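# Four arms seat a jointed cable runway on supports

## Task

Place the hinged cable runway so that it rests on all three of its supports, sitting between each support's lugs, with one of its ends on the tallest support. Then open the grippers and move the arms away. The runway has to stay in place by itself once the arms have let go; if it only holds while a robot supports it, the goal is not met.

## Robot and tools

Setup: four identical i2rt Big YAM arms named arm1, arm2, arm3 and arm4. Each has six revolute joints, a two-finger gripper and a wrist camera (arm1_cam_wrist through arm4_cam_wrist). Two fixed room cameras, cam_high and cam_low, give overall views. Fully stretched, a hand reaches roughly 1.0 m from its joint 1 axis. With joints 1 and 6 at zero and the hand level and facing forward, the wrist camera sits above the hand and looks toward the fingertips.

Frames: there is one shared scene frame with its origin on the floor and +z up. The hand point is midway between the fingertips. The hand's z axis runs along the fingers, and the fingers open and close along its y axis. Foot poses are never printed, so each arm's placement has to be inferred from images.

execute_actions(actions, cameras): actions is a list holding exactly one action, or empty to only read state and images. An action is an object keyed by robot name, one entry per arm you want to command. Each entry holds "joints", an object of absolute joint targets by name; these are targets, not offsets. Units are radians for joints and metres for the gripper. Ranges: joint1_rad -2.879 to 2.879 (base yaw; positive is counter-clockwise seen from above; 0 points the way the foot faces). joint2_rad 0 to 3.141 (shoulder; 0 has the upper arm pointing back and roughly level; increasing raises it and then swings it forward). joint3_rad 0 to 3.019 (elbow; 0 is folded, increasing opens it). joint4_rad -1.692 to 1.57 (hand pitch; positive tips the fingers up). joint5_rad -1.57 to 1.57 (hand sideways; positive toward the arm's right). joint6_rad -2.094 to 2.094 (hand roll; positive is clockwise viewed from behind). gripper_m 0 to 0.093 is the fingertip gap. Tolerances for counting a joint as arrived: ±0.045, ±0.14, ±0.09, ±0.055, ±0.03, ±0.035 rad and ±0.003 m. Example: {"arm1": {"joints": {"gripper_m": 0.05}}, "arm2": {"joints": {"joint1_rad": 0.3}}}. All listed motions begin at once and may finish at different moments; an action runs at most 15 s. Joints move at different speeds, so the hand can sweep a wide path between postures. Any joint or arm you omit may keep driving toward an earlier target. cameras is a list of camera names, or "all"; omitted or null means all, an empty list means none. An unknown name, an unknown key or an out-of-range number rejects the whole call and nothing moves.

wait(seconds): 0 to 10 s with no new command; returns the same state and pictures as an empty execute_actions.

zoom_image(camera, region): region is [x0, y0, x1, y1] in pixels of that camera's most recent full image, top-left is (0,0), at most 504 by 504 pixels. Only cameras present in the latest result can be zoomed.

finished_scene(scene): ends the scene with the given number and reports success. It is final, so call it only after the runway rests on its own and the arms are clear.

Reading results: the "pictures" line lists the cameras in image order. joint_positions gives current angles. joint_status tells how each commanded motion ended: done; "off_target" (stopped short and may still be pushing); "contact_stop" or "time_out" (target dropped, joint holds where it stopped, though after a time_out a joint may keep a target near its position, within 0.375, 0.375, 0.113, 0.225, 0.075, 0.3 rad for joints 1-6, and keep pushing, resuming motion if freed); "not_followed" (the self- and inter-arm collision check held back that arm's joint targets, shown with a "joint command not followed" line and usually a "cause:" line; the gripper part still runs, and the arm may retry those targets on later actions until given acceptable ones). on_its_own lists joints not commanded in this call; "held at" is the held target, not the actual angle. Joint torques are listed per arm joint in order, excluding the gripper; they carry per-unit offsets, scale and noise and are nonzero even in free air, so treat them as rough hints. A MOTOR HOT line appears at 85 °C; at 100 °C an OVER-TEMPERATURE FAULT drops that arm and its gripper, and affected keys read "limit_stop_at_motor_heat" — resend their targets afterward. If a result reports a stop, later motion calls in the same reply are skipped.

Cautions: the arms do not halt on contact and can push very hard; sustained pushing or holding heavy loads heats motors, even during thinking time. To relieve a stuck joint, command its reported position; a target very close to the current angle may produce no motion. A loaded joint that is merely held can sag. Hard contact between two robots fails and stops the run, and strong hits may too; the collision check can react late and ignores fingers, gripper housings and wrist cameras. Objects touching robots do not count as robot contact. Never knock items out of the work area or to the floor. Avoid drops, slips, slamming the runway down and heavy pushes. The simulation keeps running while you compose replies, holding the last command. Arms act independently, so a blocked arm does not pause the others; coordinate multi-arm carries accordingly.

Each tool is called after ">>>" in YAML: its name, and indented under it one key for each argument.

## Session

>>> execute_actions:
  actions: []

Scene clock: 0.00 s.
Joint torques (N m, as the arm reports them, + toward a larger angle): no reading
Motor temperatures (°C, as the motors report them): arm1=[24 25 24 25 22 22] | arm2=[23 23 23 24 23 23] | arm3=[25 23 23 25 24 24] | arm4=[23 25 24 22 24 23]
arm1.joint_positions: joint1_rad=+0.115 joint2_rad=+0.592 joint3_rad=+1.397 joint4_rad=-1.260 joint5_rad=+0.260 joint6_rad=+0.427 gripper_m=+0.095
arm1.joint_status: not commanded
arm1.hand: x=-0.9039 y=-0.2072 z=+1.6075 quat_wxyz=(-0.535, -0.154, -0.828, -0.069) (m; scene frame)
arm2.joint_positions: joint1_rad=-0.433 joint2_rad=+0.640 joint3_rad=+1.311 joint4_rad=-1.299 joint5_rad=+0.256 joint6_rad=+0.315 gripper_m=+0.094
arm2.joint_status: not commanded
arm2.hand: x=-0.0735 y=-0.4779 z=+1.4763 quat_wxyz=(-0.422, +0.258, -0.846, -0.198) (m; scene frame)
arm3.joint_positions: joint1_rad=+0.075 joint2_rad=+0.568 joint3_rad=+1.372 joint4_rad=-1.307 joint5_rad=+0.135 joint6_rad=+0.475 gripper_m=+0.095
arm3.joint_status: not commanded
arm3.hand: x=+0.2087 y=+0.1007 z=+1.5880 quat_wxyz=(-0.430, -0.708, -0.487, +0.275) (m; scene frame)
arm4.joint_positions: joint1_rad=+0.012 joint2_rad=+0.617 joint3_rad=+1.408 joint4_rad=-1.503 joint5_rad=-0.249 joint6_rad=+0.136 gripper_m=+0.094
arm4.joint_status: not commanded
arm4.hand: x=+0.9235 y=-0.2012 z=+1.5369 quat_wxyz=(-0.178, -0.904, -0.063, +0.384) (m; scene frame)
pictures: arm1_cam_wrist, arm2_cam_wrist, arm3_cam_wrist, arm4_cam_wrist, cam_high, cam_low
Images, in order (width x height): arm1_cam_wrist 504x504, arm2_cam_wrist 504x504, arm3_cam_wrist 504x504, arm4_cam_wrist 504x504, cam_high 896x504, cam_low 896x504.

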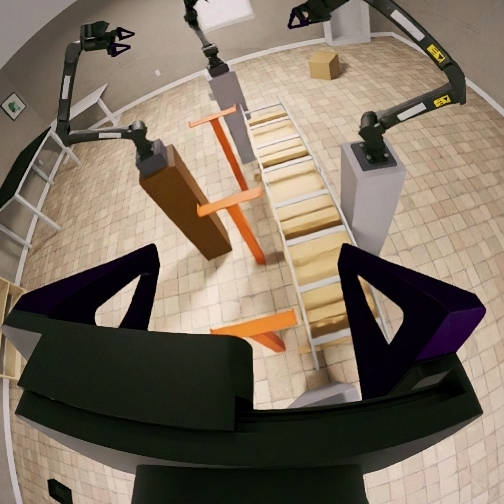

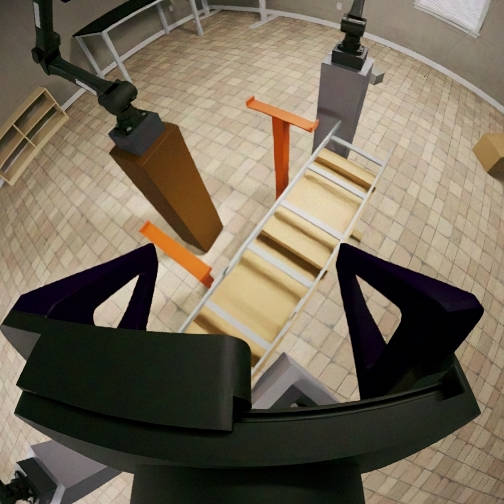

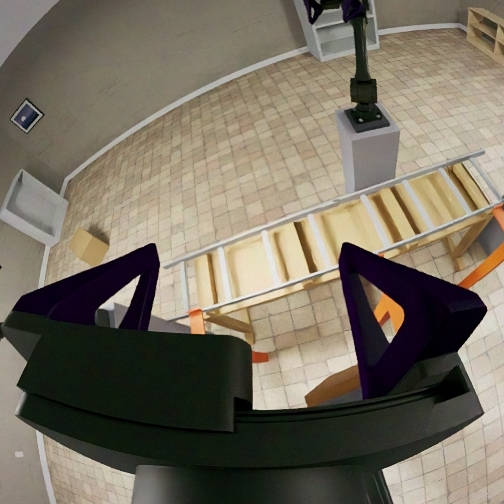

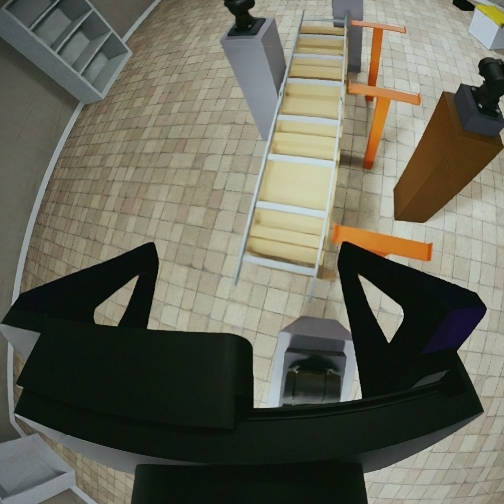

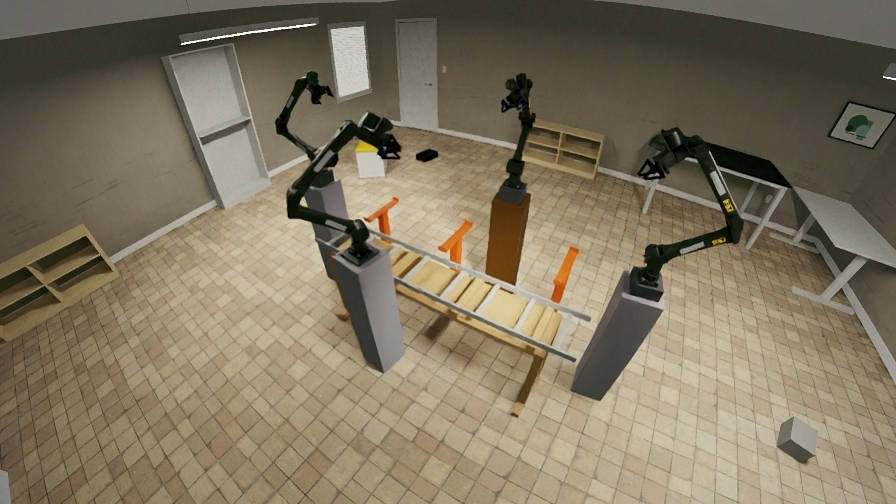

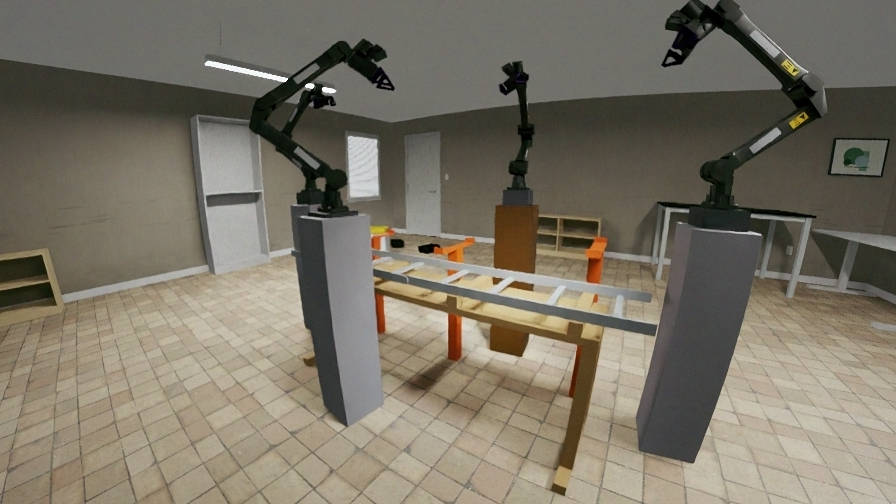

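>>> execute_actions:
  actions:
    - {"arm1":{"joints":{"joint1_rad":0,"joint2_rad":1.2,"joint3_rad":1.2,"joint4_rad":-1.57,"joint5_rad":0,"joint6_rad":0}},"arm2":{"joints":{"joint1_rad":0,"joint2_rad":1.57,"joint3_rad":1.2,"joint4_rad":-1.2,"joint5_rad":0,"joint6_rad":0}},"arm3":{"joints":{"joint1_rad":0,"joint2_rad":1.2,"joint3_rad":0.9,"joint4_rad":-1.27,"joint5_rad":0,"joint6_rad":0}},"arm4":{"joints":{"joint1_rad":0,"joint2_rad":1.57,"joint3_rad":1.57,"joint4_rad":-1.57,"joint5_rad":0,"joint6_rad":0}}}

Scene clock: 2.13 s.
Joint torques (N m, as the arm reports them, + toward a larger angle): arm1=[-1.14 -9.21 10.41  0.1  -0.09 -0.12] | arm2=[ -0.22 -12.74   8.78   1.24  -0.15  -0.07] | arm3=[-1.66 -4.9  10.71  0.34 -0.24 -0.07] | arm4=[ -0.88 -12.68  11.6   -0.18   0.16  -0.05]
Motor temperatures (°C, as the motors report them): arm1=[24 25 24 25 22 22] | arm2=[23 23 23 25 23 23] | arm3=[25 23 23 25 24 24] | arm4=[23 26 25 22 24 23]
arm1.joint_positions: joint1_rad=+0.005 joint2_rad=+1.205 joint3_rad=+1.199 joint4_rad=-1.562 joint5_rad=+0.003 joint6_rad=+0.008 gripper_m=+0.095
arm1.joint_status: all done
arm1.hand: x=-0.8019 y=-0.1735 z=+1.3007 quat_wxyz=(-0.005, +0.056, -0.998, -0.003) (m; scene frame)
arm2.joint_positions: joint1_rad=+0.001 joint2_rad=+1.575 joint3_rad=+1.190 joint4_rad=-1.205 joint5_rad=+0.003 joint6_rad=+0.009 gripper_m=+0.094
arm2.joint_status: all done
arm2.hand: x=-0.1977 y=-0.2324 z=+1.0906 quat_wxyz=(+0.005, +0.670, -0.742, +0.004) (m; scene frame)
arm3.joint_positions: joint1_rad=+0.005 joint2_rad=+1.205 joint3_rad=+0.879 joint4_rad=-1.277 joint5_rad=+0.005 joint6_rad=+0.011 gripper_m=+0.095
arm3.joint_status: all done
arm3.hand: x=+0.2249 y=+0.0180 z=+1.1795 quat_wxyz=(+0.015, -0.668, -0.744, -0.008) (m; scene frame)
arm4.joint_positions: joint1_rad=+0.008 joint2_rad=+1.576 joint3_rad=+1.552 joint4_rad=-1.555 joint5_rad=-0.003 joint6_rad=+0.012 gripper_m=+0.094
arm4.joint_status: all done
arm4.hand: x=+0.6558 y=-0.2048 z=+1.2673 quat_wxyz=(-0.006, -0.997, -0.075, -0.012) (m; scene frame)
pictures: arm1_cam_wrist, arm2_cam_wrist, arm3_cam_wrist, arm4_cam_wrist, cam_high, cam_low
Images, in order (width x height): arm1_cam_wrist 504x504, arm2_cam_wrist 504x504, arm3_cam_wrist 504x504, arm4_cam_wrist 504x504, cam_high 896x504, cam_low 896x504.

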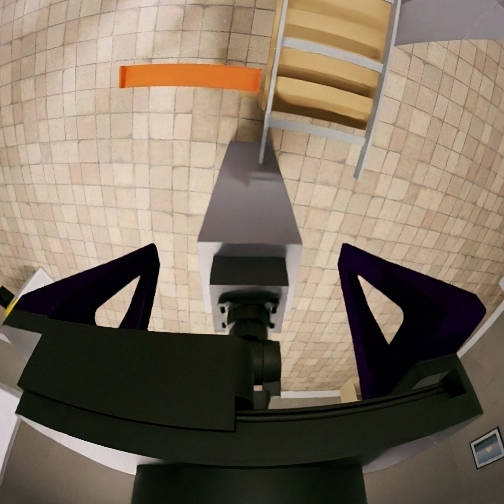

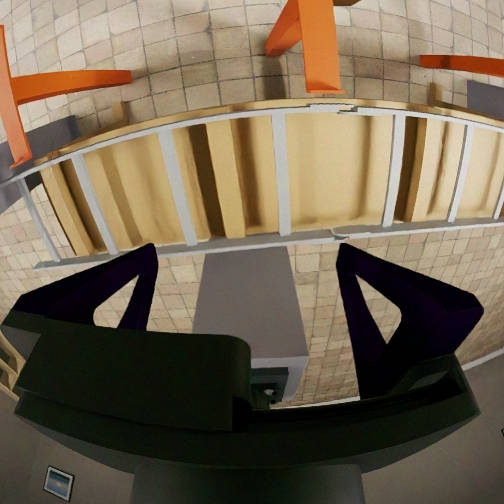

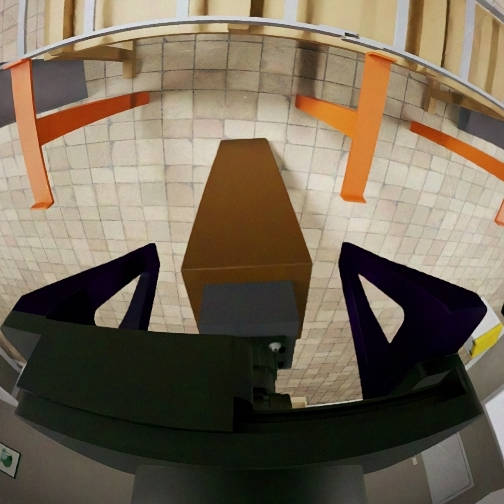

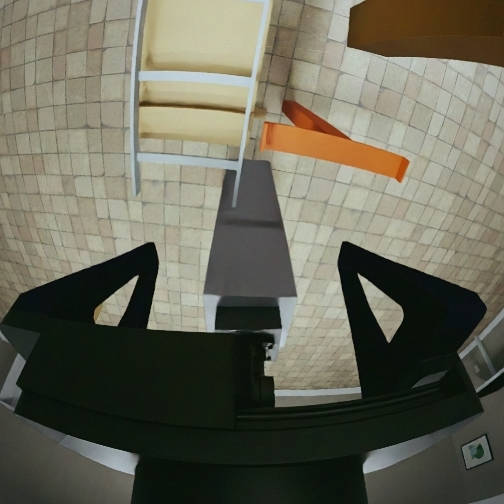

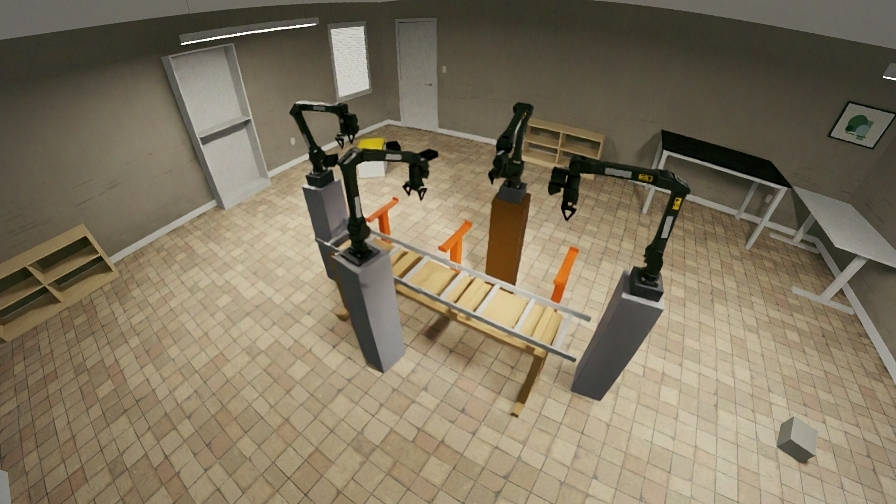

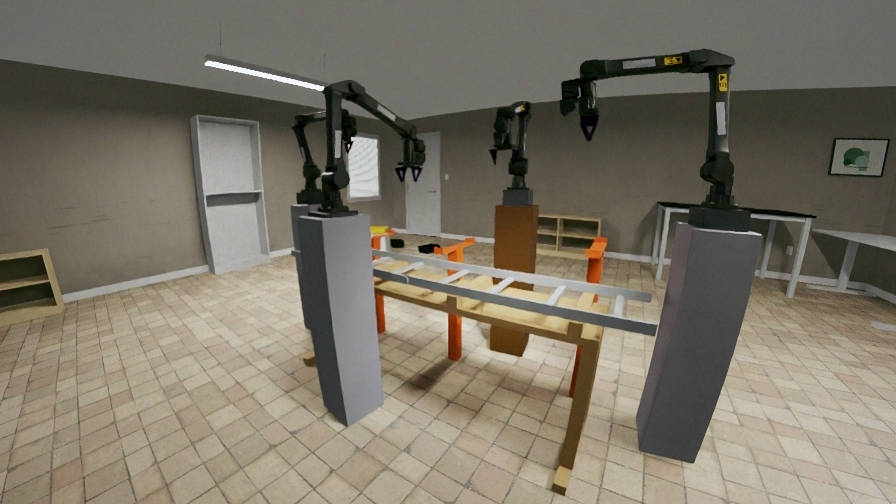

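>>> execute_actions:
  actions:
    - {"arm1":{"joints":{"joint2_rad":1.7}},"arm2":{"joints":{"joint3_rad":1.7}},"arm3":{"joints":{"joint4_rad":-0.6}},"arm4":{"joints":{"joint3_rad":2.0}}}
  cameras: ["arm1_cam_wrist","arm2_cam_wrist"]

Scene clock: 4.27 s.
Joint torques (N m, as the arm reports them, + toward a larger angle): arm1=[ -1.11 -14.24   8.02  -0.8   -0.09  -0.12] | arm2=[ -0.34 -13.14  12.23   1.97  -0.15  -0.07] | arm3=[-1.67 -5.98 11.76  2.33 -0.25 -0.07] | arm4=[ -0.94 -11.19  13.59   0.68   0.16  -0.05]
Motor temperatures (°C, as the motors report them): arm1=[24 25 24 25 22 22] | arm2=[23 23 24 25 23 23] | arm3=[25 23 23 25 24 24] | arm4=[23 26 25 23 24 23]
arm1.joint_positions: joint1_rad=+0.005 joint2_rad=+1.705 joint3_rad=+1.199 joint4_rad=-1.566 joint5_rad=+0.003 joint6_rad=+0.008 gripper_m=+0.095
arm1.joint_status: all done
arm1.hand: x=-0.7774 y=-0.1692 z=+1.1367 quat_wxyz=(+0.244, +0.056, -0.968, +0.013) (m; scene frame)
arm2.joint_positions: joint1_rad=+0.001 joint2_rad=+1.558 joint3_rad=+1.664 joint4_rad=-1.203 joint5_rad=+0.003 joint6_rad=+0.009 gripper_m=+0.094
arm2.joint_status: all done
arm2.hand: x=-0.1844 y=-0.0982 z=+1.3033 quat_wxyz=(-0.175, +0.650, -0.721, -0.161) (m; scene frame)
arm3.joint_positions: joint1_rad=+0.005 joint2_rad=+1.205 joint3_rad=+0.879 joint4_rad=-0.622 joint5_rad=+0.005 joint6_rad=+0.011 gripper_m=+0.095
arm3.joint_status: all done
arm3.hand: x=+0.2429 y=-0.1323 z=+1.2253 quat_wxyz=(-0.228, -0.636, -0.708, +0.204) (m; scene frame)
arm4.joint_positions: joint1_rad=+0.008 joint2_rad=+1.557 joint3_rad=+1.961 joint4_rad=-1.560 joint5_rad=-0.003 joint6_rad=+0.012 gripper_m=+0.094
arm4.joint_status: all done
arm4.hand: x=+0.5904 y=-0.2138 z=+1.4473 quat_wxyz=(-0.024, -0.977, -0.073, +0.198) (m; scene frame)
pictures: arm1_cam_wrist, arm2_cam_wrist
Images, in order (width x height): arm1_cam_wrist 504x504, arm2_cam_wrist 504x504.

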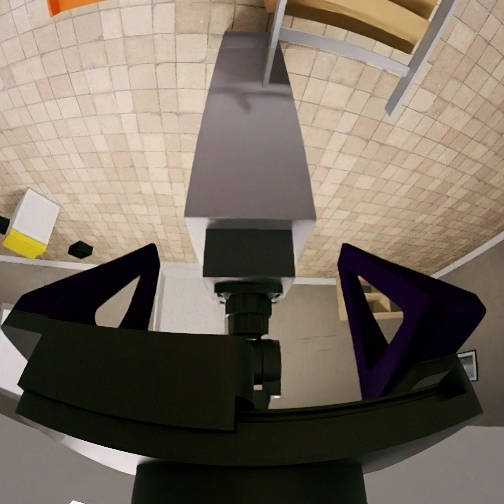

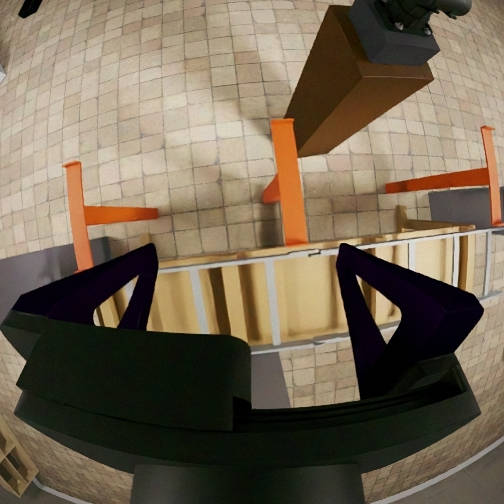

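>>> execute_actions:
  actions:
    - {"arm1":{"joints":{"joint1_rad":-0.43,"joint2_rad":1.731,"joint3_rad":0.883,"joint4_rad":-0.723,"joint6_rad":1.14}},"arm2":{"joints":{"joint1_rad":-0.25,"joint2_rad":1.559,"joint3_rad":0.727,"joint4_rad":-0.739,"joint6_rad":-0.35}},"arm3":{"joints":{"joint2_rad":0.6,"joint3_rad":0.6,"joint4_rad":-1.0}},"arm4":{"joints":{"joint1_rad":0.40,"joint2_rad":1.731,"joint3_rad":0.99,"joint4_rad":-0.83,"joint6_rad":-1.03}}}

Scene clock: 7.27 s.
Joint torques (N m, as the arm reports them, + toward a larger angle): arm1=[ -0.11 -12.87   6.54   0.76   0.06   0.05] | arm2=[ 0.19 -9.18  6.35  1.41 -0.12 -0.08] | arm3=[-1.66  1.41 10.93  0.52 -0.25 -0.06] | arm4=[ -0.22 -12.49   7.44   0.83  -0.03  -0.05]
Motor temperatures (°C, as the motors report them): arm1=[24 25 25 25 22 22] | arm2=[23 23 24 25 23 23] | arm3=[25 23 24 25 24 24] | arm4=[23 26 26 23 24 23]
arm1.joint_positions: joint1_rad=-0.436 joint2_rad=+1.729 joint3_rad=+0.884 joint4_rad=-0.731 joint5_rad=+0.001 joint6_rad=+1.132 gripper_m=+0.095
arm1.joint_status: all done
arm1.hand: x=-0.7495 y=-0.3370 z=+1.0017 quat_wxyz=(+0.002, -0.664, -0.747, -0.005) (m; scene frame)
arm2.joint_positions: joint1_rad=-0.254 joint2_rad=+1.561 joint3_rad=+0.721 joint4_rad=-0.749 joint5_rad=+0.001 joint6_rad=-0.342 gripper_m=+0.094
arm2.joint_status: all done
arm2.hand: x=-0.1245 y=-0.3541 z=+0.9493 quat_wxyz=(+0.007, +0.705, -0.710, +0.001) (m; scene frame)
arm3.joint_positions: joint1_rad=+0.005 joint2_rad=+0.598 joint3_rad=+0.593 joint4_rad=-0.985 joint5_rad=+0.005 joint6_rad=+0.011 gripper_m=+0.095
arm3.joint_status: all done
arm3.hand: x=+0.2203 y=+0.0575 z=+1.2317 quat_wxyz=(-0.213, -0.640, -0.713, +0.191) (m; scene frame)
arm4.joint_positions: joint1_rad=+0.400 joint2_rad=+1.743 joint3_rad=+0.987 joint4_rad=-0.845 joint5_rad=-0.001 joint6_rad=-1.017 gripper_m=+0.094
arm4.joint_status: all done
arm4.hand: x=+0.7648 y=-0.3531 z=+1.0001 quat_wxyz=(-0.012, -0.706, -0.707, -0.018) (m; scene frame)
pictures: arm1_cam_wrist, arm2_cam_wrist, arm3_cam_wrist, arm4_cam_wrist, cam_high, cam_low
Images, in order (width x height): arm1_cam_wrist 504x504, arm2_cam_wrist 504x504, arm3_cam_wrist 504x504, arm4_cam_wrist 504x504, cam_high 896x504, cam_low 896x504.

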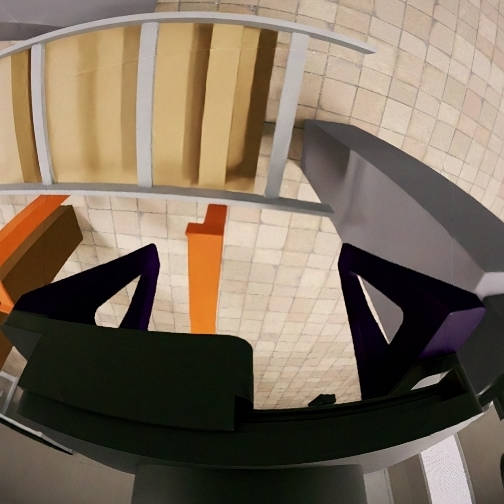

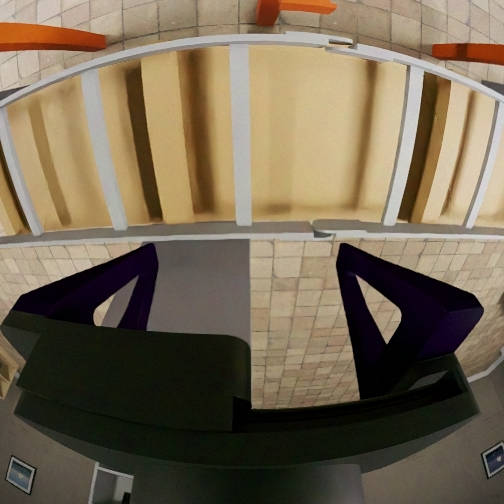

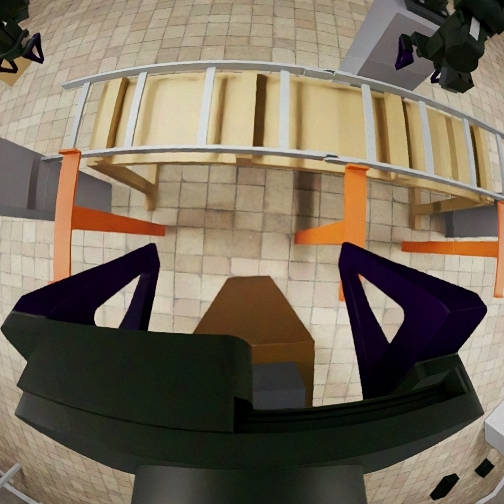

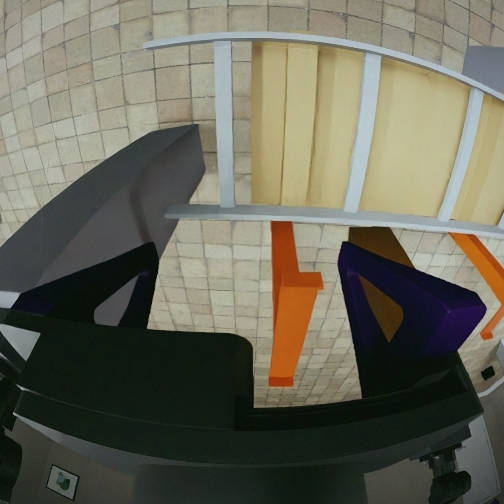

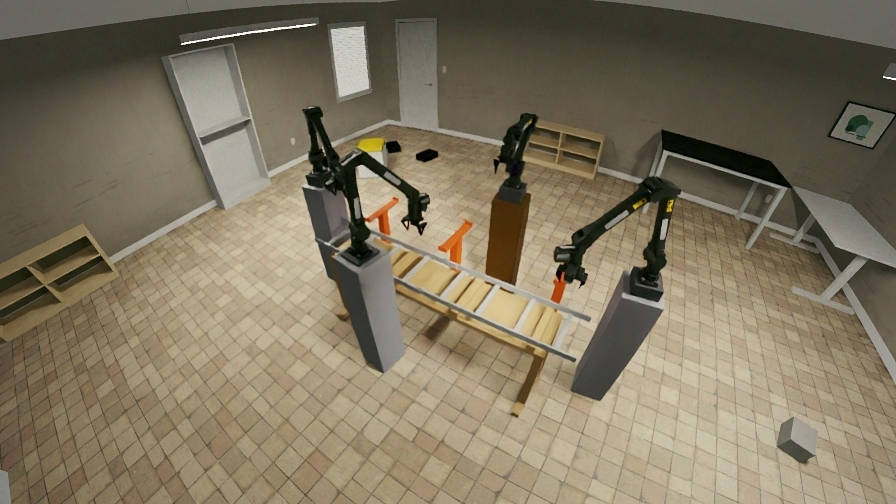

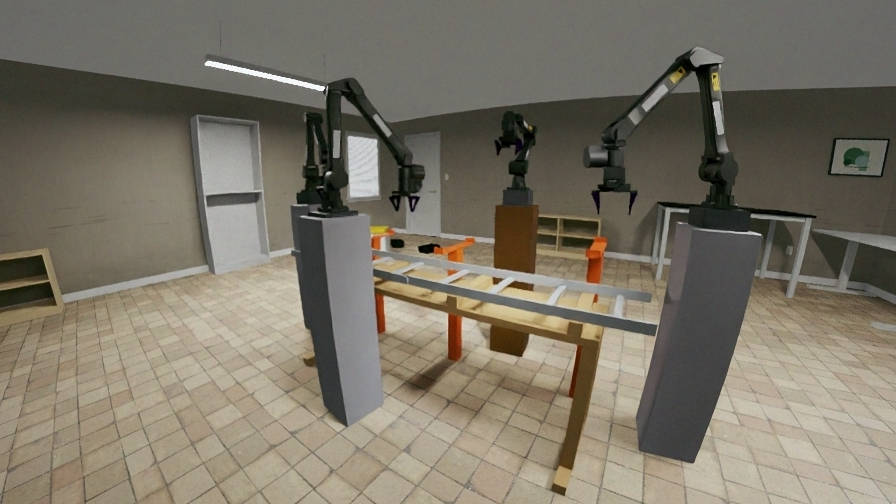

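>>> execute_actions:
  actions:
    - {"arm1":{"joints":{"joint1_rad":-0.616,"joint2_rad":2.236,"joint3_rad":0.785,"joint4_rad":-0.12,"joint6_rad":1.06}},"arm2":{"joints":{"joint1_rad":-0.23,"joint2_rad":1.992,"joint3_rad":0.663,"joint4_rad":-0.242,"joint6_rad":-0.35}},"arm4":{"joints":{"joint1_rad":0.485,"joint2_rad":2.175,"joint3_rad":0.879,"joint4_rad":-0.275,"joint6_rad":-0.935}}}

Scene clock: 9.40 s.
Joint torques (N m, as the arm reports them, + toward a larger angle): arm1=[  0.31 -14.09   1.01   0.75   0.06  -0.12] | arm2=[  0.44 -11.1    2.18   1.38  -0.12  -0.07] | arm3=[-1.65  1.4  10.91  0.55 -0.25 -0.06] | arm4=[ -0.67 -13.02   2.89   0.8   -0.02   0.19]
Motor temperatures (°C, as the motors report them): arm1=[24 25 25 25 22 22] | arm2=[23 23 24 25 23 23] | arm3=[25 23 24 25 24 24] | arm4=[23 26 26 23 24 23]
arm1.joint_positions: joint1_rad=-0.625 joint2_rad=+2.237 joint3_rad=+0.786 joint4_rad=-0.128 joint5_rad=+0.001 joint6_rad=+1.068 gripper_m=+0.095
arm1.joint_status: all done
arm1.hand: x=-0.8212 y=-0.3805 z=+0.7995 quat_wxyz=(+0.005, -0.710, -0.704, -0.004) (m; scene frame)
arm2.joint_positions: joint1_rad=-0.237 joint2_rad=+1.993 joint3_rad=+0.662 joint4_rad=-0.253 joint5_rad=+0.001 joint6_rad=-0.342 gripper_m=+0.094
arm2.joint_status: all done
arm2.hand: x=-0.1335 y=-0.3606 z=+0.8010 quat_wxyz=(+0.004, +0.711, -0.704, +0.000) (m; scene frame)
arm3.joint_positions: joint1_rad=+0.005 joint2_rad=+0.598 joint3_rad=+0.593 joint4_rad=-0.985 joint5_rad=+0.005 joint6_rad=+0.011 gripper_m=+0.095
arm3.joint_status: not commanded
arm3.hand: x=+0.2203 y=+0.0575 z=+1.2317 quat_wxyz=(-0.213, -0.640, -0.713, +0.191) (m; scene frame)
arm4.joint_positions: joint1_rad=+0.492 joint2_rad=+2.185 joint3_rad=+0.873 joint4_rad=-0.290 joint5_rad=-0.001 joint6_rad=-0.947 gripper_m=+0.094
arm4.joint_status: all done
arm4.hand: x=+0.8206 y=-0.3636 z=+0.8025 quat_wxyz=(-0.011, -0.699, -0.715, -0.018) (m; scene frame)
pictures: arm1_cam_wrist, arm2_cam_wrist, arm3_cam_wrist, arm4_cam_wrist, cam_high, cam_low
Images, in order (width x height): arm1_cam_wrist 504x504, arm2_cam_wrist 504x504, arm3_cam_wrist 504x504, arm4_cam_wrist 504x504, cam_high 896x504, cam_low 896x504.

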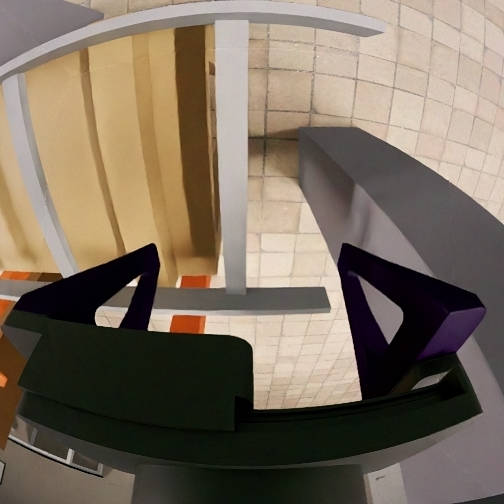

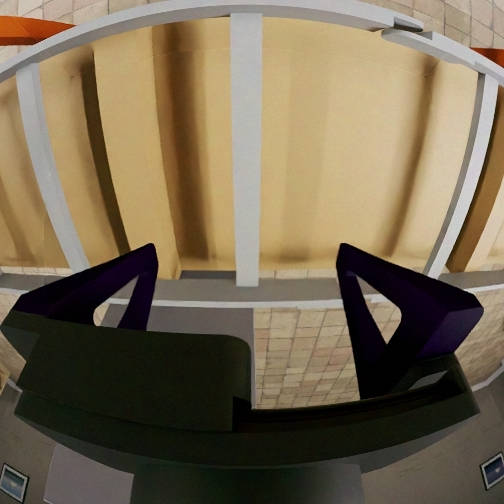

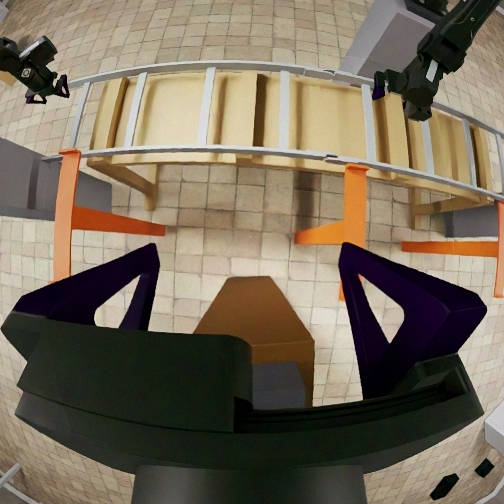

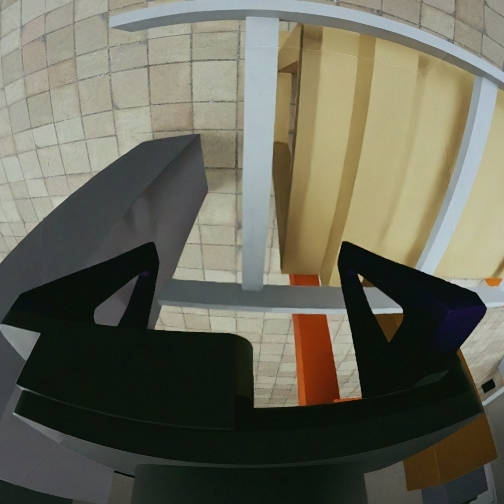

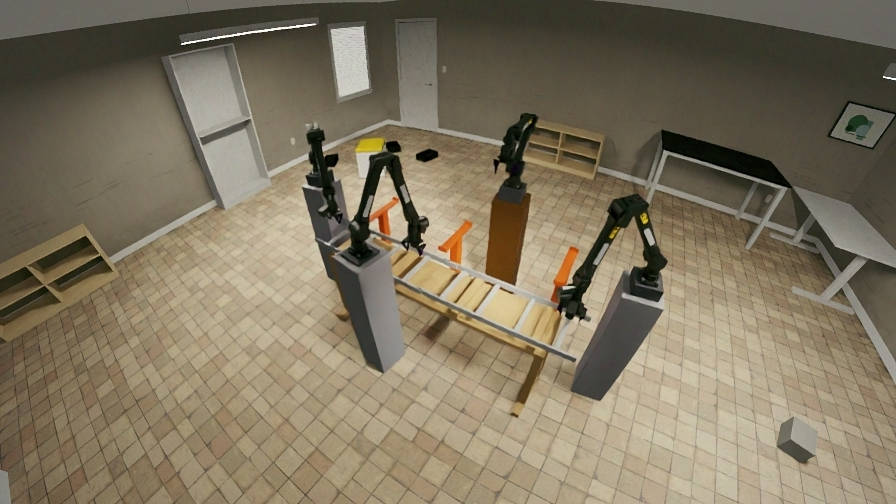

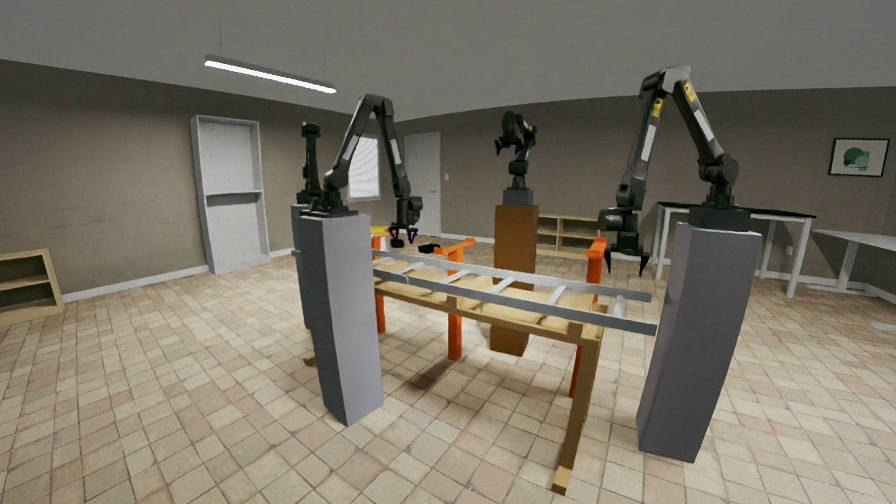

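>>> execute_actions:
  actions:
    - {"arm1":{"joints":{"joint1_rad":-0.60,"joint2_rad":2.483,"joint3_rad":0.891,"joint4_rad":0.021}},"arm2":{"joints":{"joint2_rad":2.262,"joint3_rad":0.729,"joint4_rad":-0.038}},"arm4":{"joints":{"joint2_rad":2.40,"joint3_rad":0.991,"joint4_rad":-0.153}}}
  cameras: ["arm1_cam_wrist","arm2_cam_wrist","arm4_cam_wrist","cam_low"]

Scene clock: 10.80 s.
Joint torques (N m, as the arm reports them, + toward a larger angle): arm1=[  0.08 -14.97  -0.12   0.57   0.06  -0.1 ] | arm2=[  0.42 -13.41   0.58   1.38  -0.12  -0.08] | arm3=[-1.59  1.39 10.9   0.55 -0.25 -0.06] | arm4=[ -0.67 -13.85   1.83   0.66  -0.03   0.2 ]
Motor temperatures (°C, as the motors report them): arm1=[24 25 25 25 22 22] | arm2=[23 23 24 25 23 23] | arm3=[25 23 25 25 24 24] | arm4=[23 26 26 23 24 23]
arm1.joint_positions: joint1_rad=-0.607 joint2_rad=+2.489 joint3_rad=+0.888 joint4_rad=+0.017 joint5_rad=+0.001 joint6_rad=+1.067 gripper_m=+0.095
arm1.joint_status: all done
arm1.hand: x=-0.8204 y=-0.3728 z=+0.7175 quat_wxyz=(+0.007, -0.703, -0.711, -0.004) (m; scene frame)
arm2.joint_positions: joint1_rad=-0.237 joint2_rad=+2.270 joint3_rad=+0.724 joint4_rad=-0.048 joint5_rad=+0.001 joint6_rad=-0.342 gripper_m=+0.094
arm2.joint_status: all done
arm2.hand: x=-0.1354 y=-0.3649 z=+0.7187 quat_wxyz=(+0.009, +0.711, -0.704, +0.002) (m; scene frame)
arm3.joint_positions: joint1_rad=+0.005 joint2_rad=+0.598 joint3_rad=+0.593 joint4_rad=-0.985 joint5_rad=+0.005 joint6_rad=+0.011 gripper_m=+0.095
arm3.joint_status: not commanded
arm3.hand: x=+0.2203 y=+0.0575 z=+1.2317 quat_wxyz=(-0.213, -0.640, -0.713, +0.191) (m; scene frame)
arm4.joint_positions: joint1_rad=+0.492 joint2_rad=+2.409 joint3_rad=+0.986 joint4_rad=-0.161 joint5_rad=-0.001 joint6_rad=-0.946 gripper_m=+0.094
arm4.joint_status: all done
arm4.hand: x=+0.8091 y=-0.3737 z=+0.7261 quat_wxyz=(-0.010, -0.699, -0.715, -0.010) (m; scene frame)
pictures: arm1_cam_wrist, arm2_cam_wrist, arm4_cam_wrist, cam_low
Images, in order (width x height): arm1_cam_wrist 504x504, arm2_cam_wrist 504x504, arm4_cam_wrist 504x504, cam_low 896x504.

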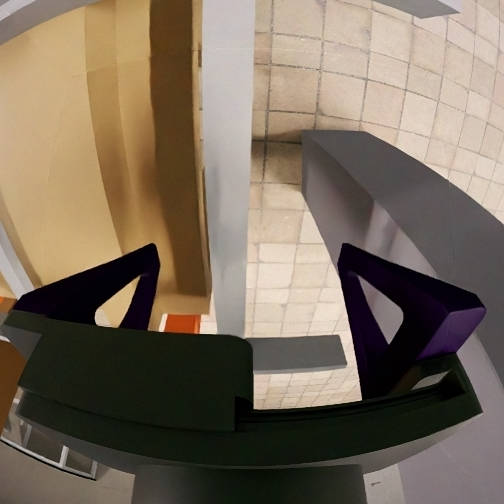

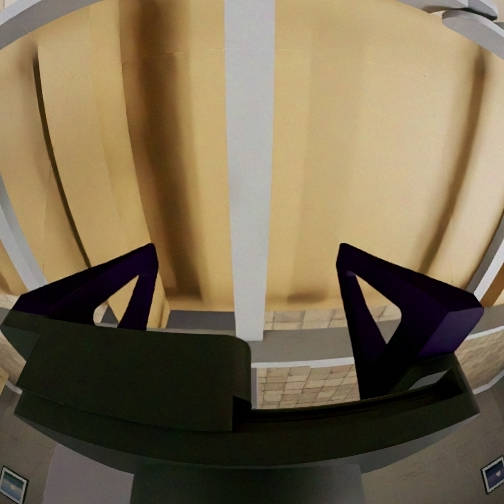

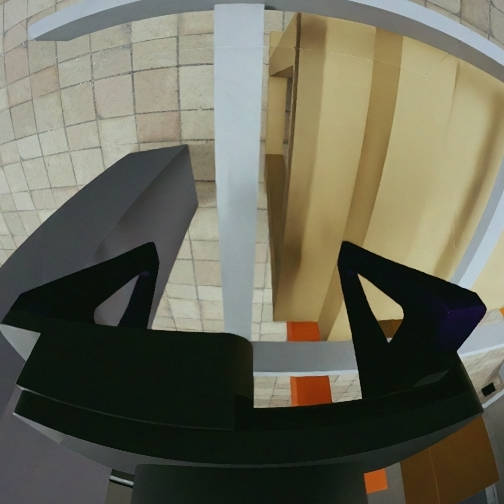

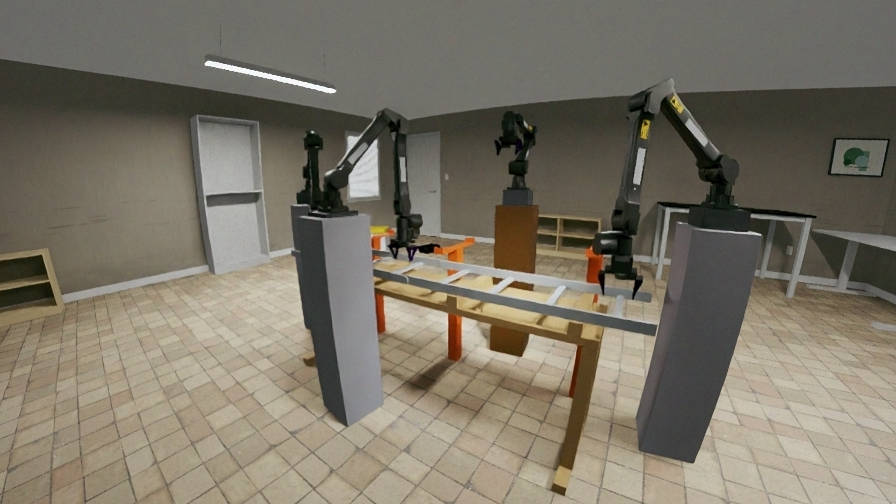

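>>> execute_actions:
  actions:
    - {"arm1":{"joints":{"joint1_rad":-0.59,"joint2_rad":2.62,"joint3_rad":1.011,"joint4_rad":0.043,"joint6_rad":1.08}},"arm2":{"joints":{"joint2_rad":2.418,"joint3_rad":0.797,"joint4_rad":0.056}},"arm4":{"joints":{"joint2_rad":2.562,"joint3_rad":1.059,"joint4_rad":-0.068}}}
  cameras: ["arm1_cam_wrist","arm2_cam_wrist","arm4_cam_wrist","cam_low"]

Scene clock: 12.07 s.
Joint torques (N m, as the arm reports them, + toward a larger angle): arm1=[  0.3  -15.    -0.57   0.44   0.06   0.04] | arm2=[  0.45 -13.03  -0.23   1.27  -0.13  -0.07] | arm3=[-1.61  1.46 10.92  0.52 -0.25 -0.06] | arm4=[ -0.62 -14.23   0.76   0.59  -0.03   0.2 ]
Motor temperatures (°C, as the motors report them): arm1=[24 25 25 25 22 22] | arm2=[23 23 24 25 23 23] | arm3=[25 23 25 25 24 24] | arm4=[23 26 26 23 24 23]
arm1.joint_positions: joint1_rad=-0.599 joint2_rad=+2.614 joint3_rad=+1.013 joint4_rad=+0.040 joint5_rad=+0.001 joint6_rad=+1.073 gripper_m=+0.095
arm1.joint_status: all done
arm1.hand: x=-0.7968 y=-0.3815 z=+0.6735 quat_wxyz=(-0.004, -0.702, -0.712, -0.007) (m; scene frame)
arm2.joint_positions: joint1_rad=-0.237 joint2_rad=+2.416 joint3_rad=+0.794 joint4_rad=+0.051 joint5_rad=+0.001 joint6_rad=-0.342 gripper_m=+0.094
arm2.joint_status: all done
arm2.hand: x=-0.1323 y=-0.3553 z=+0.6734 quat_wxyz=(-0.002, +0.711, -0.704, -0.003) (m; scene frame)
arm3.joint_positions: joint1_rad=+0.005 joint2_rad=+0.598 joint3_rad=+0.593 joint4_rad=-0.985 joint5_rad=+0.005 joint6_rad=+0.011 gripper_m=+0.095
arm3.joint_status: not commanded
arm3.hand: x=+0.2203 y=+0.0575 z=+1.2317 quat_wxyz=(-0.213, -0.640, -0.713, +0.191) (m; scene frame)
arm4.joint_positions: joint1_rad=+0.492 joint2_rad=+2.569 joint3_rad=+1.056 joint4_rad=-0.077 joint5_rad=-0.001 joint6_rad=-0.946 gripper_m=+0.094
arm4.joint_status: all done
arm4.hand: x=+0.8158 y=-0.3697 z=+0.6680 quat_wxyz=(-0.010, -0.699, -0.715, -0.012) (m; scene frame)
pictures: arm1_cam_wrist, arm2_cam_wrist, arm4_cam_wrist, cam_low
Images, in order (width x height): arm1_cam_wrist 504x504, arm2_cam_wrist 504x504, arm4_cam_wrist 504x504, cam_low 896x504.

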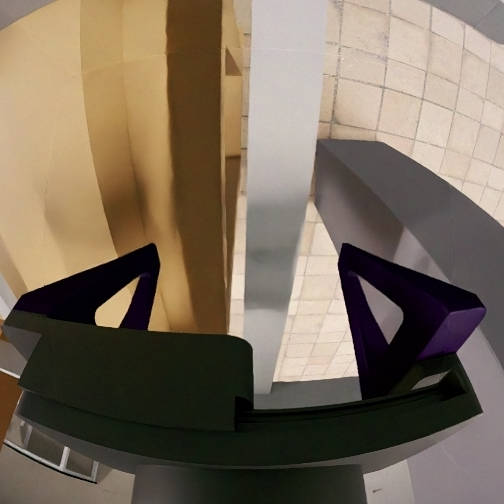

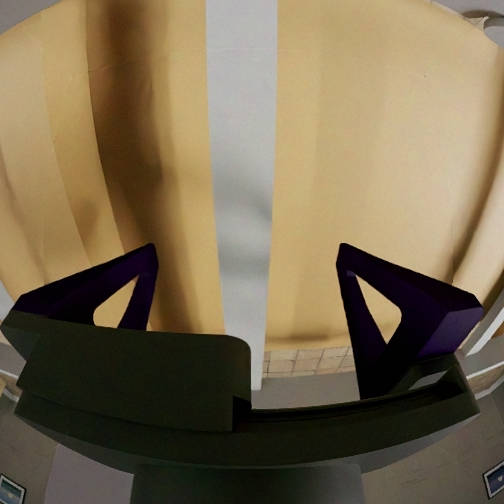

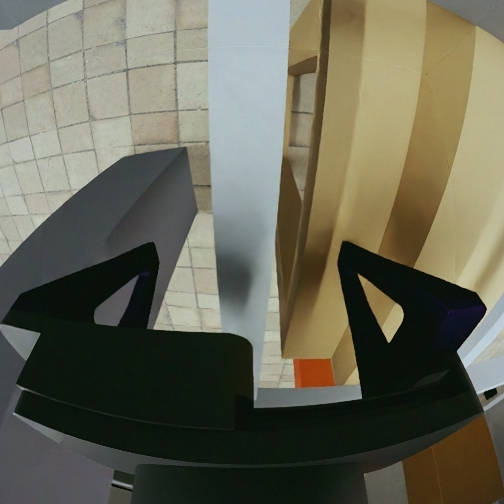

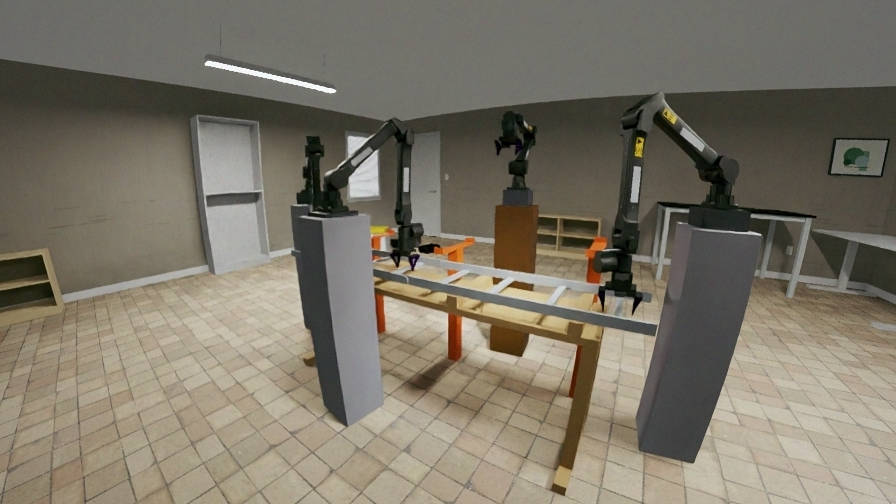

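>>> execute_actions:
  actions:
    - {"arm1":{"joints":{"joint2_rad":2.69,"joint3_rad":1.033,"joint4_rad":0.09}},"arm2":{"joints":{"joint2_rad":2.50,"joint3_rad":0.835,"joint4_rad":0.10}},"arm4":{"joints":{"joint2_rad":2.625,"joint3_rad":1.091,"joint4_rad":-0.048}}}
  cameras: []

>>> execute_actions:
  actions:
    - {"arm1":{"joints":{"gripper_m":0}},"arm2":{"joints":{"gripper_m":0}},"arm4":{"joints":{"gripper_m":0}}}
  cameras: ["arm1_cam_wrist","arm2_cam_wrist","arm4_cam_wrist","cam_low"]

Scene clock: 17.37 s.
Joint torques (N m, as the arm reports them, + toward a larger angle): arm1=[  0.2  -14.73  -0.9    0.7    0.06   0.04] | arm2=[  0.36 -12.7   -0.79   1.31  -0.12  -0.07] | arm3=[-1.61  1.5  10.92  0.56 -0.25 -0.07] | arm4=[ -0.68 -12.65   0.36   0.77  -0.04   0.2 ]
Motor temperatures (°C, as the motors report them): arm1=[24 25 24 25 22 22] | arm2=[23 24 24 25 23 23] | arm3=[25 23 25 25 24 24] | arm4=[23 27 25 23 24 23]
arm1.joint_positions: joint1_rad=-0.599 joint2_rad=+2.683 joint3_rad=+1.033 joint4_rad=+0.084 joint5_rad=+0.001 joint6_rad=+1.073 gripper_m=+0.095
arm1.joint_status: all done
arm1.hand: x=-0.8073 y=-0.3757 z=+0.6491 quat_wxyz=(-0.001, -0.702, -0.712, -0.006) (m; scene frame)
arm2.joint_positions: joint1_rad=-0.237 joint2_rad=+2.491 joint3_rad=+0.836 joint4_rad=+0.093 joint5_rad=+0.001 joint6_rad=-0.342 gripper_m=+0.094
arm2.joint_status: all done
arm2.hand: x=-0.1312 y=-0.3516 z=+0.6493 quat_wxyz=(-0.006, +0.710, -0.704, -0.005) (m; scene frame)
arm3.joint_positions: joint1_rad=+0.005 joint2_rad=+0.598 joint3_rad=+0.593 joint4_rad=-0.985 joint5_rad=+0.005 joint6_rad=+0.011 gripper_m=+0.095
arm3.joint_status: not commanded
arm3.hand: x=+0.2203 y=+0.0575 z=+1.2317 quat_wxyz=(-0.213, -0.640, -0.713, +0.191) (m; scene frame)
arm4.joint_positions: joint1_rad=+0.492 joint2_rad=+2.615 joint3_rad=+1.091 joint4_rad=-0.060 joint5_rad=-0.001 joint6_rad=-0.946 gripper_m=+0.094
arm4.joint_status: all done
arm4.hand: x=+0.8133 y=-0.3720 z=+0.6512 quat_wxyz=(-0.010, -0.699, -0.715, -0.010) (m; scene frame)
pictures: none
No camera images: the call's "cameras" was empty. Leave "cameras" out to get every camera's image.

Scene clock: 18.10 s.
Joint torques (N m, as the arm reports them, + toward a larger angle): arm1=[  0.26 -14.86  -0.89   0.69   0.02  -0.14] | arm2=[  0.21 -12.59  -0.61   1.27   0.18  -0.05] | arm3=[-1.61  1.45 10.9   0.56 -0.25 -0.07] | arm4=[ -0.71 -13.17   0.76   0.7    0.31   0.03]
Motor temperatures (°C, as the motors report them): arm1=[24 25 24 25 22 22] | arm2=[23 24 24 25 23 23] | arm3=[25 23 25 25 24 24] | arm4=[23 27 25 23 24 23]
arm1.joint_positions: joint1_rad=-0.599 joint2_rad=+2.684 joint3_rad=+1.033 joint4_rad=+0.084 joint5_rad=+0.002 joint6_rad=+1.090 gripper_m=+0.024
arm1.joint_status: gripper_m off_target (ended at +0.024, target +0.000)
arm1.hand: x=-0.8074 y=-0.3758 z=+0.6489 quat_wxyz=(-0.002, -0.709, -0.706, -0.005) (m; scene frame)
arm2.joint_positions: joint1_rad=-0.234 joint2_rad=+2.492 joint3_rad=+0.834 joint4_rad=+0.095 joint5_rad=-0.007 joint6_rad=-0.344 gripper_m=+0.024
arm2.joint_status: gripper_m off_target (ended at +0.024, target +0.000)
arm2.hand: x=-0.1339 y=-0.3519 z=+0.6490 quat_wxyz=(-0.004, +0.713, -0.701, -0.008) (m; scene frame)
arm3.joint_positions: joint1_rad=+0.005 joint2_rad=+0.598 joint3_rad=+0.593 joint4_rad=-0.985 joint5_rad=+0.005 joint6_rad=+0.011 gripper_m=+0.095
arm3.joint_status: not commanded
arm3.hand: x=+0.2203 y=+0.0575 z=+1.2317 quat_wxyz=(-0.213, -0.640, -0.713, +0.191) (m; scene frame)
arm4.joint_positions: joint1_rad=+0.493 joint2_rad=+2.617 joint3_rad=+1.085 joint4_rad=-0.060 joint5_rad=-0.008 joint6_rad=-0.931 gripper_m=+0.024
arm4.joint_status: gripper_m off_target (ended at +0.024, target +0.000)
arm4.hand: x=+0.8176 y=-0.3708 z=+0.6508 quat_wxyz=(-0.014, -0.704, -0.710, -0.013) (m; scene frame)
pictures: arm1_cam_wrist, arm2_cam_wrist, arm4_cam_wrist, cam_low
Images, in order (width x height): arm1_cam_wrist 504x504, arm2_cam_wrist 504x504, arm4_cam_wrist 504x504, cam_low 896x504.

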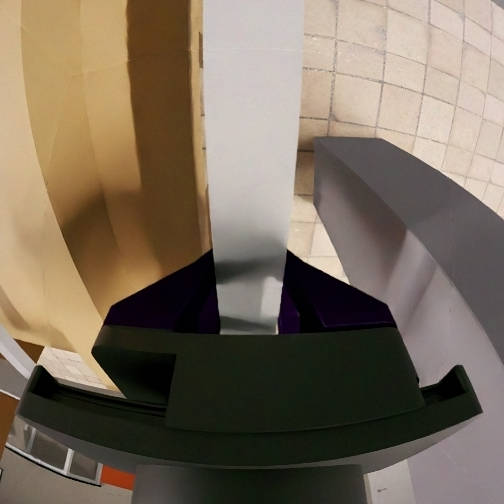

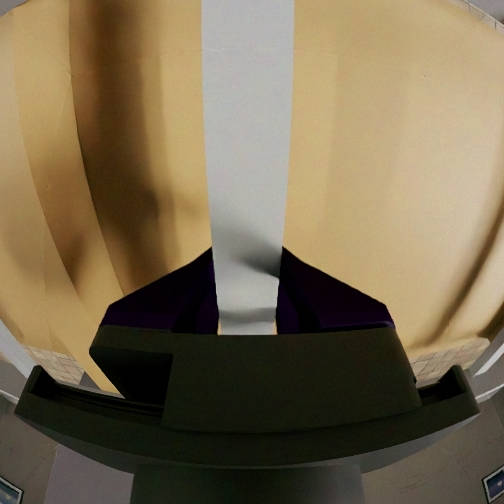

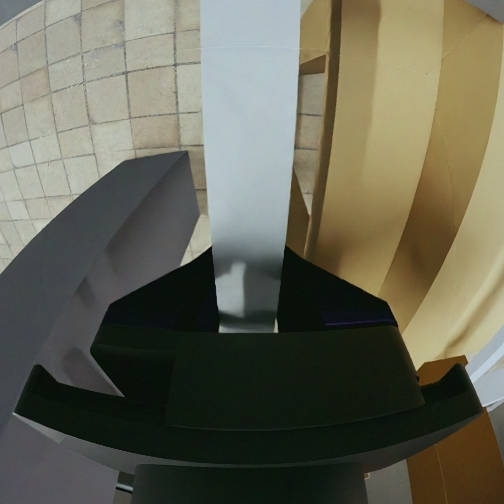

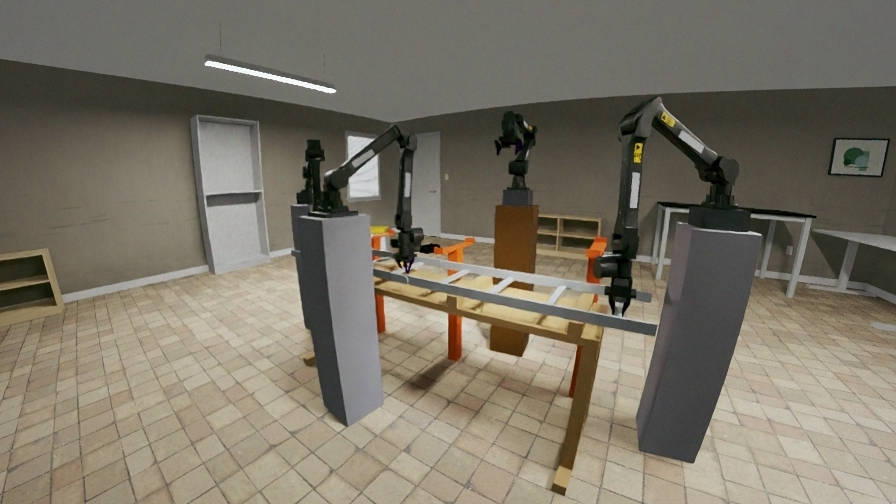

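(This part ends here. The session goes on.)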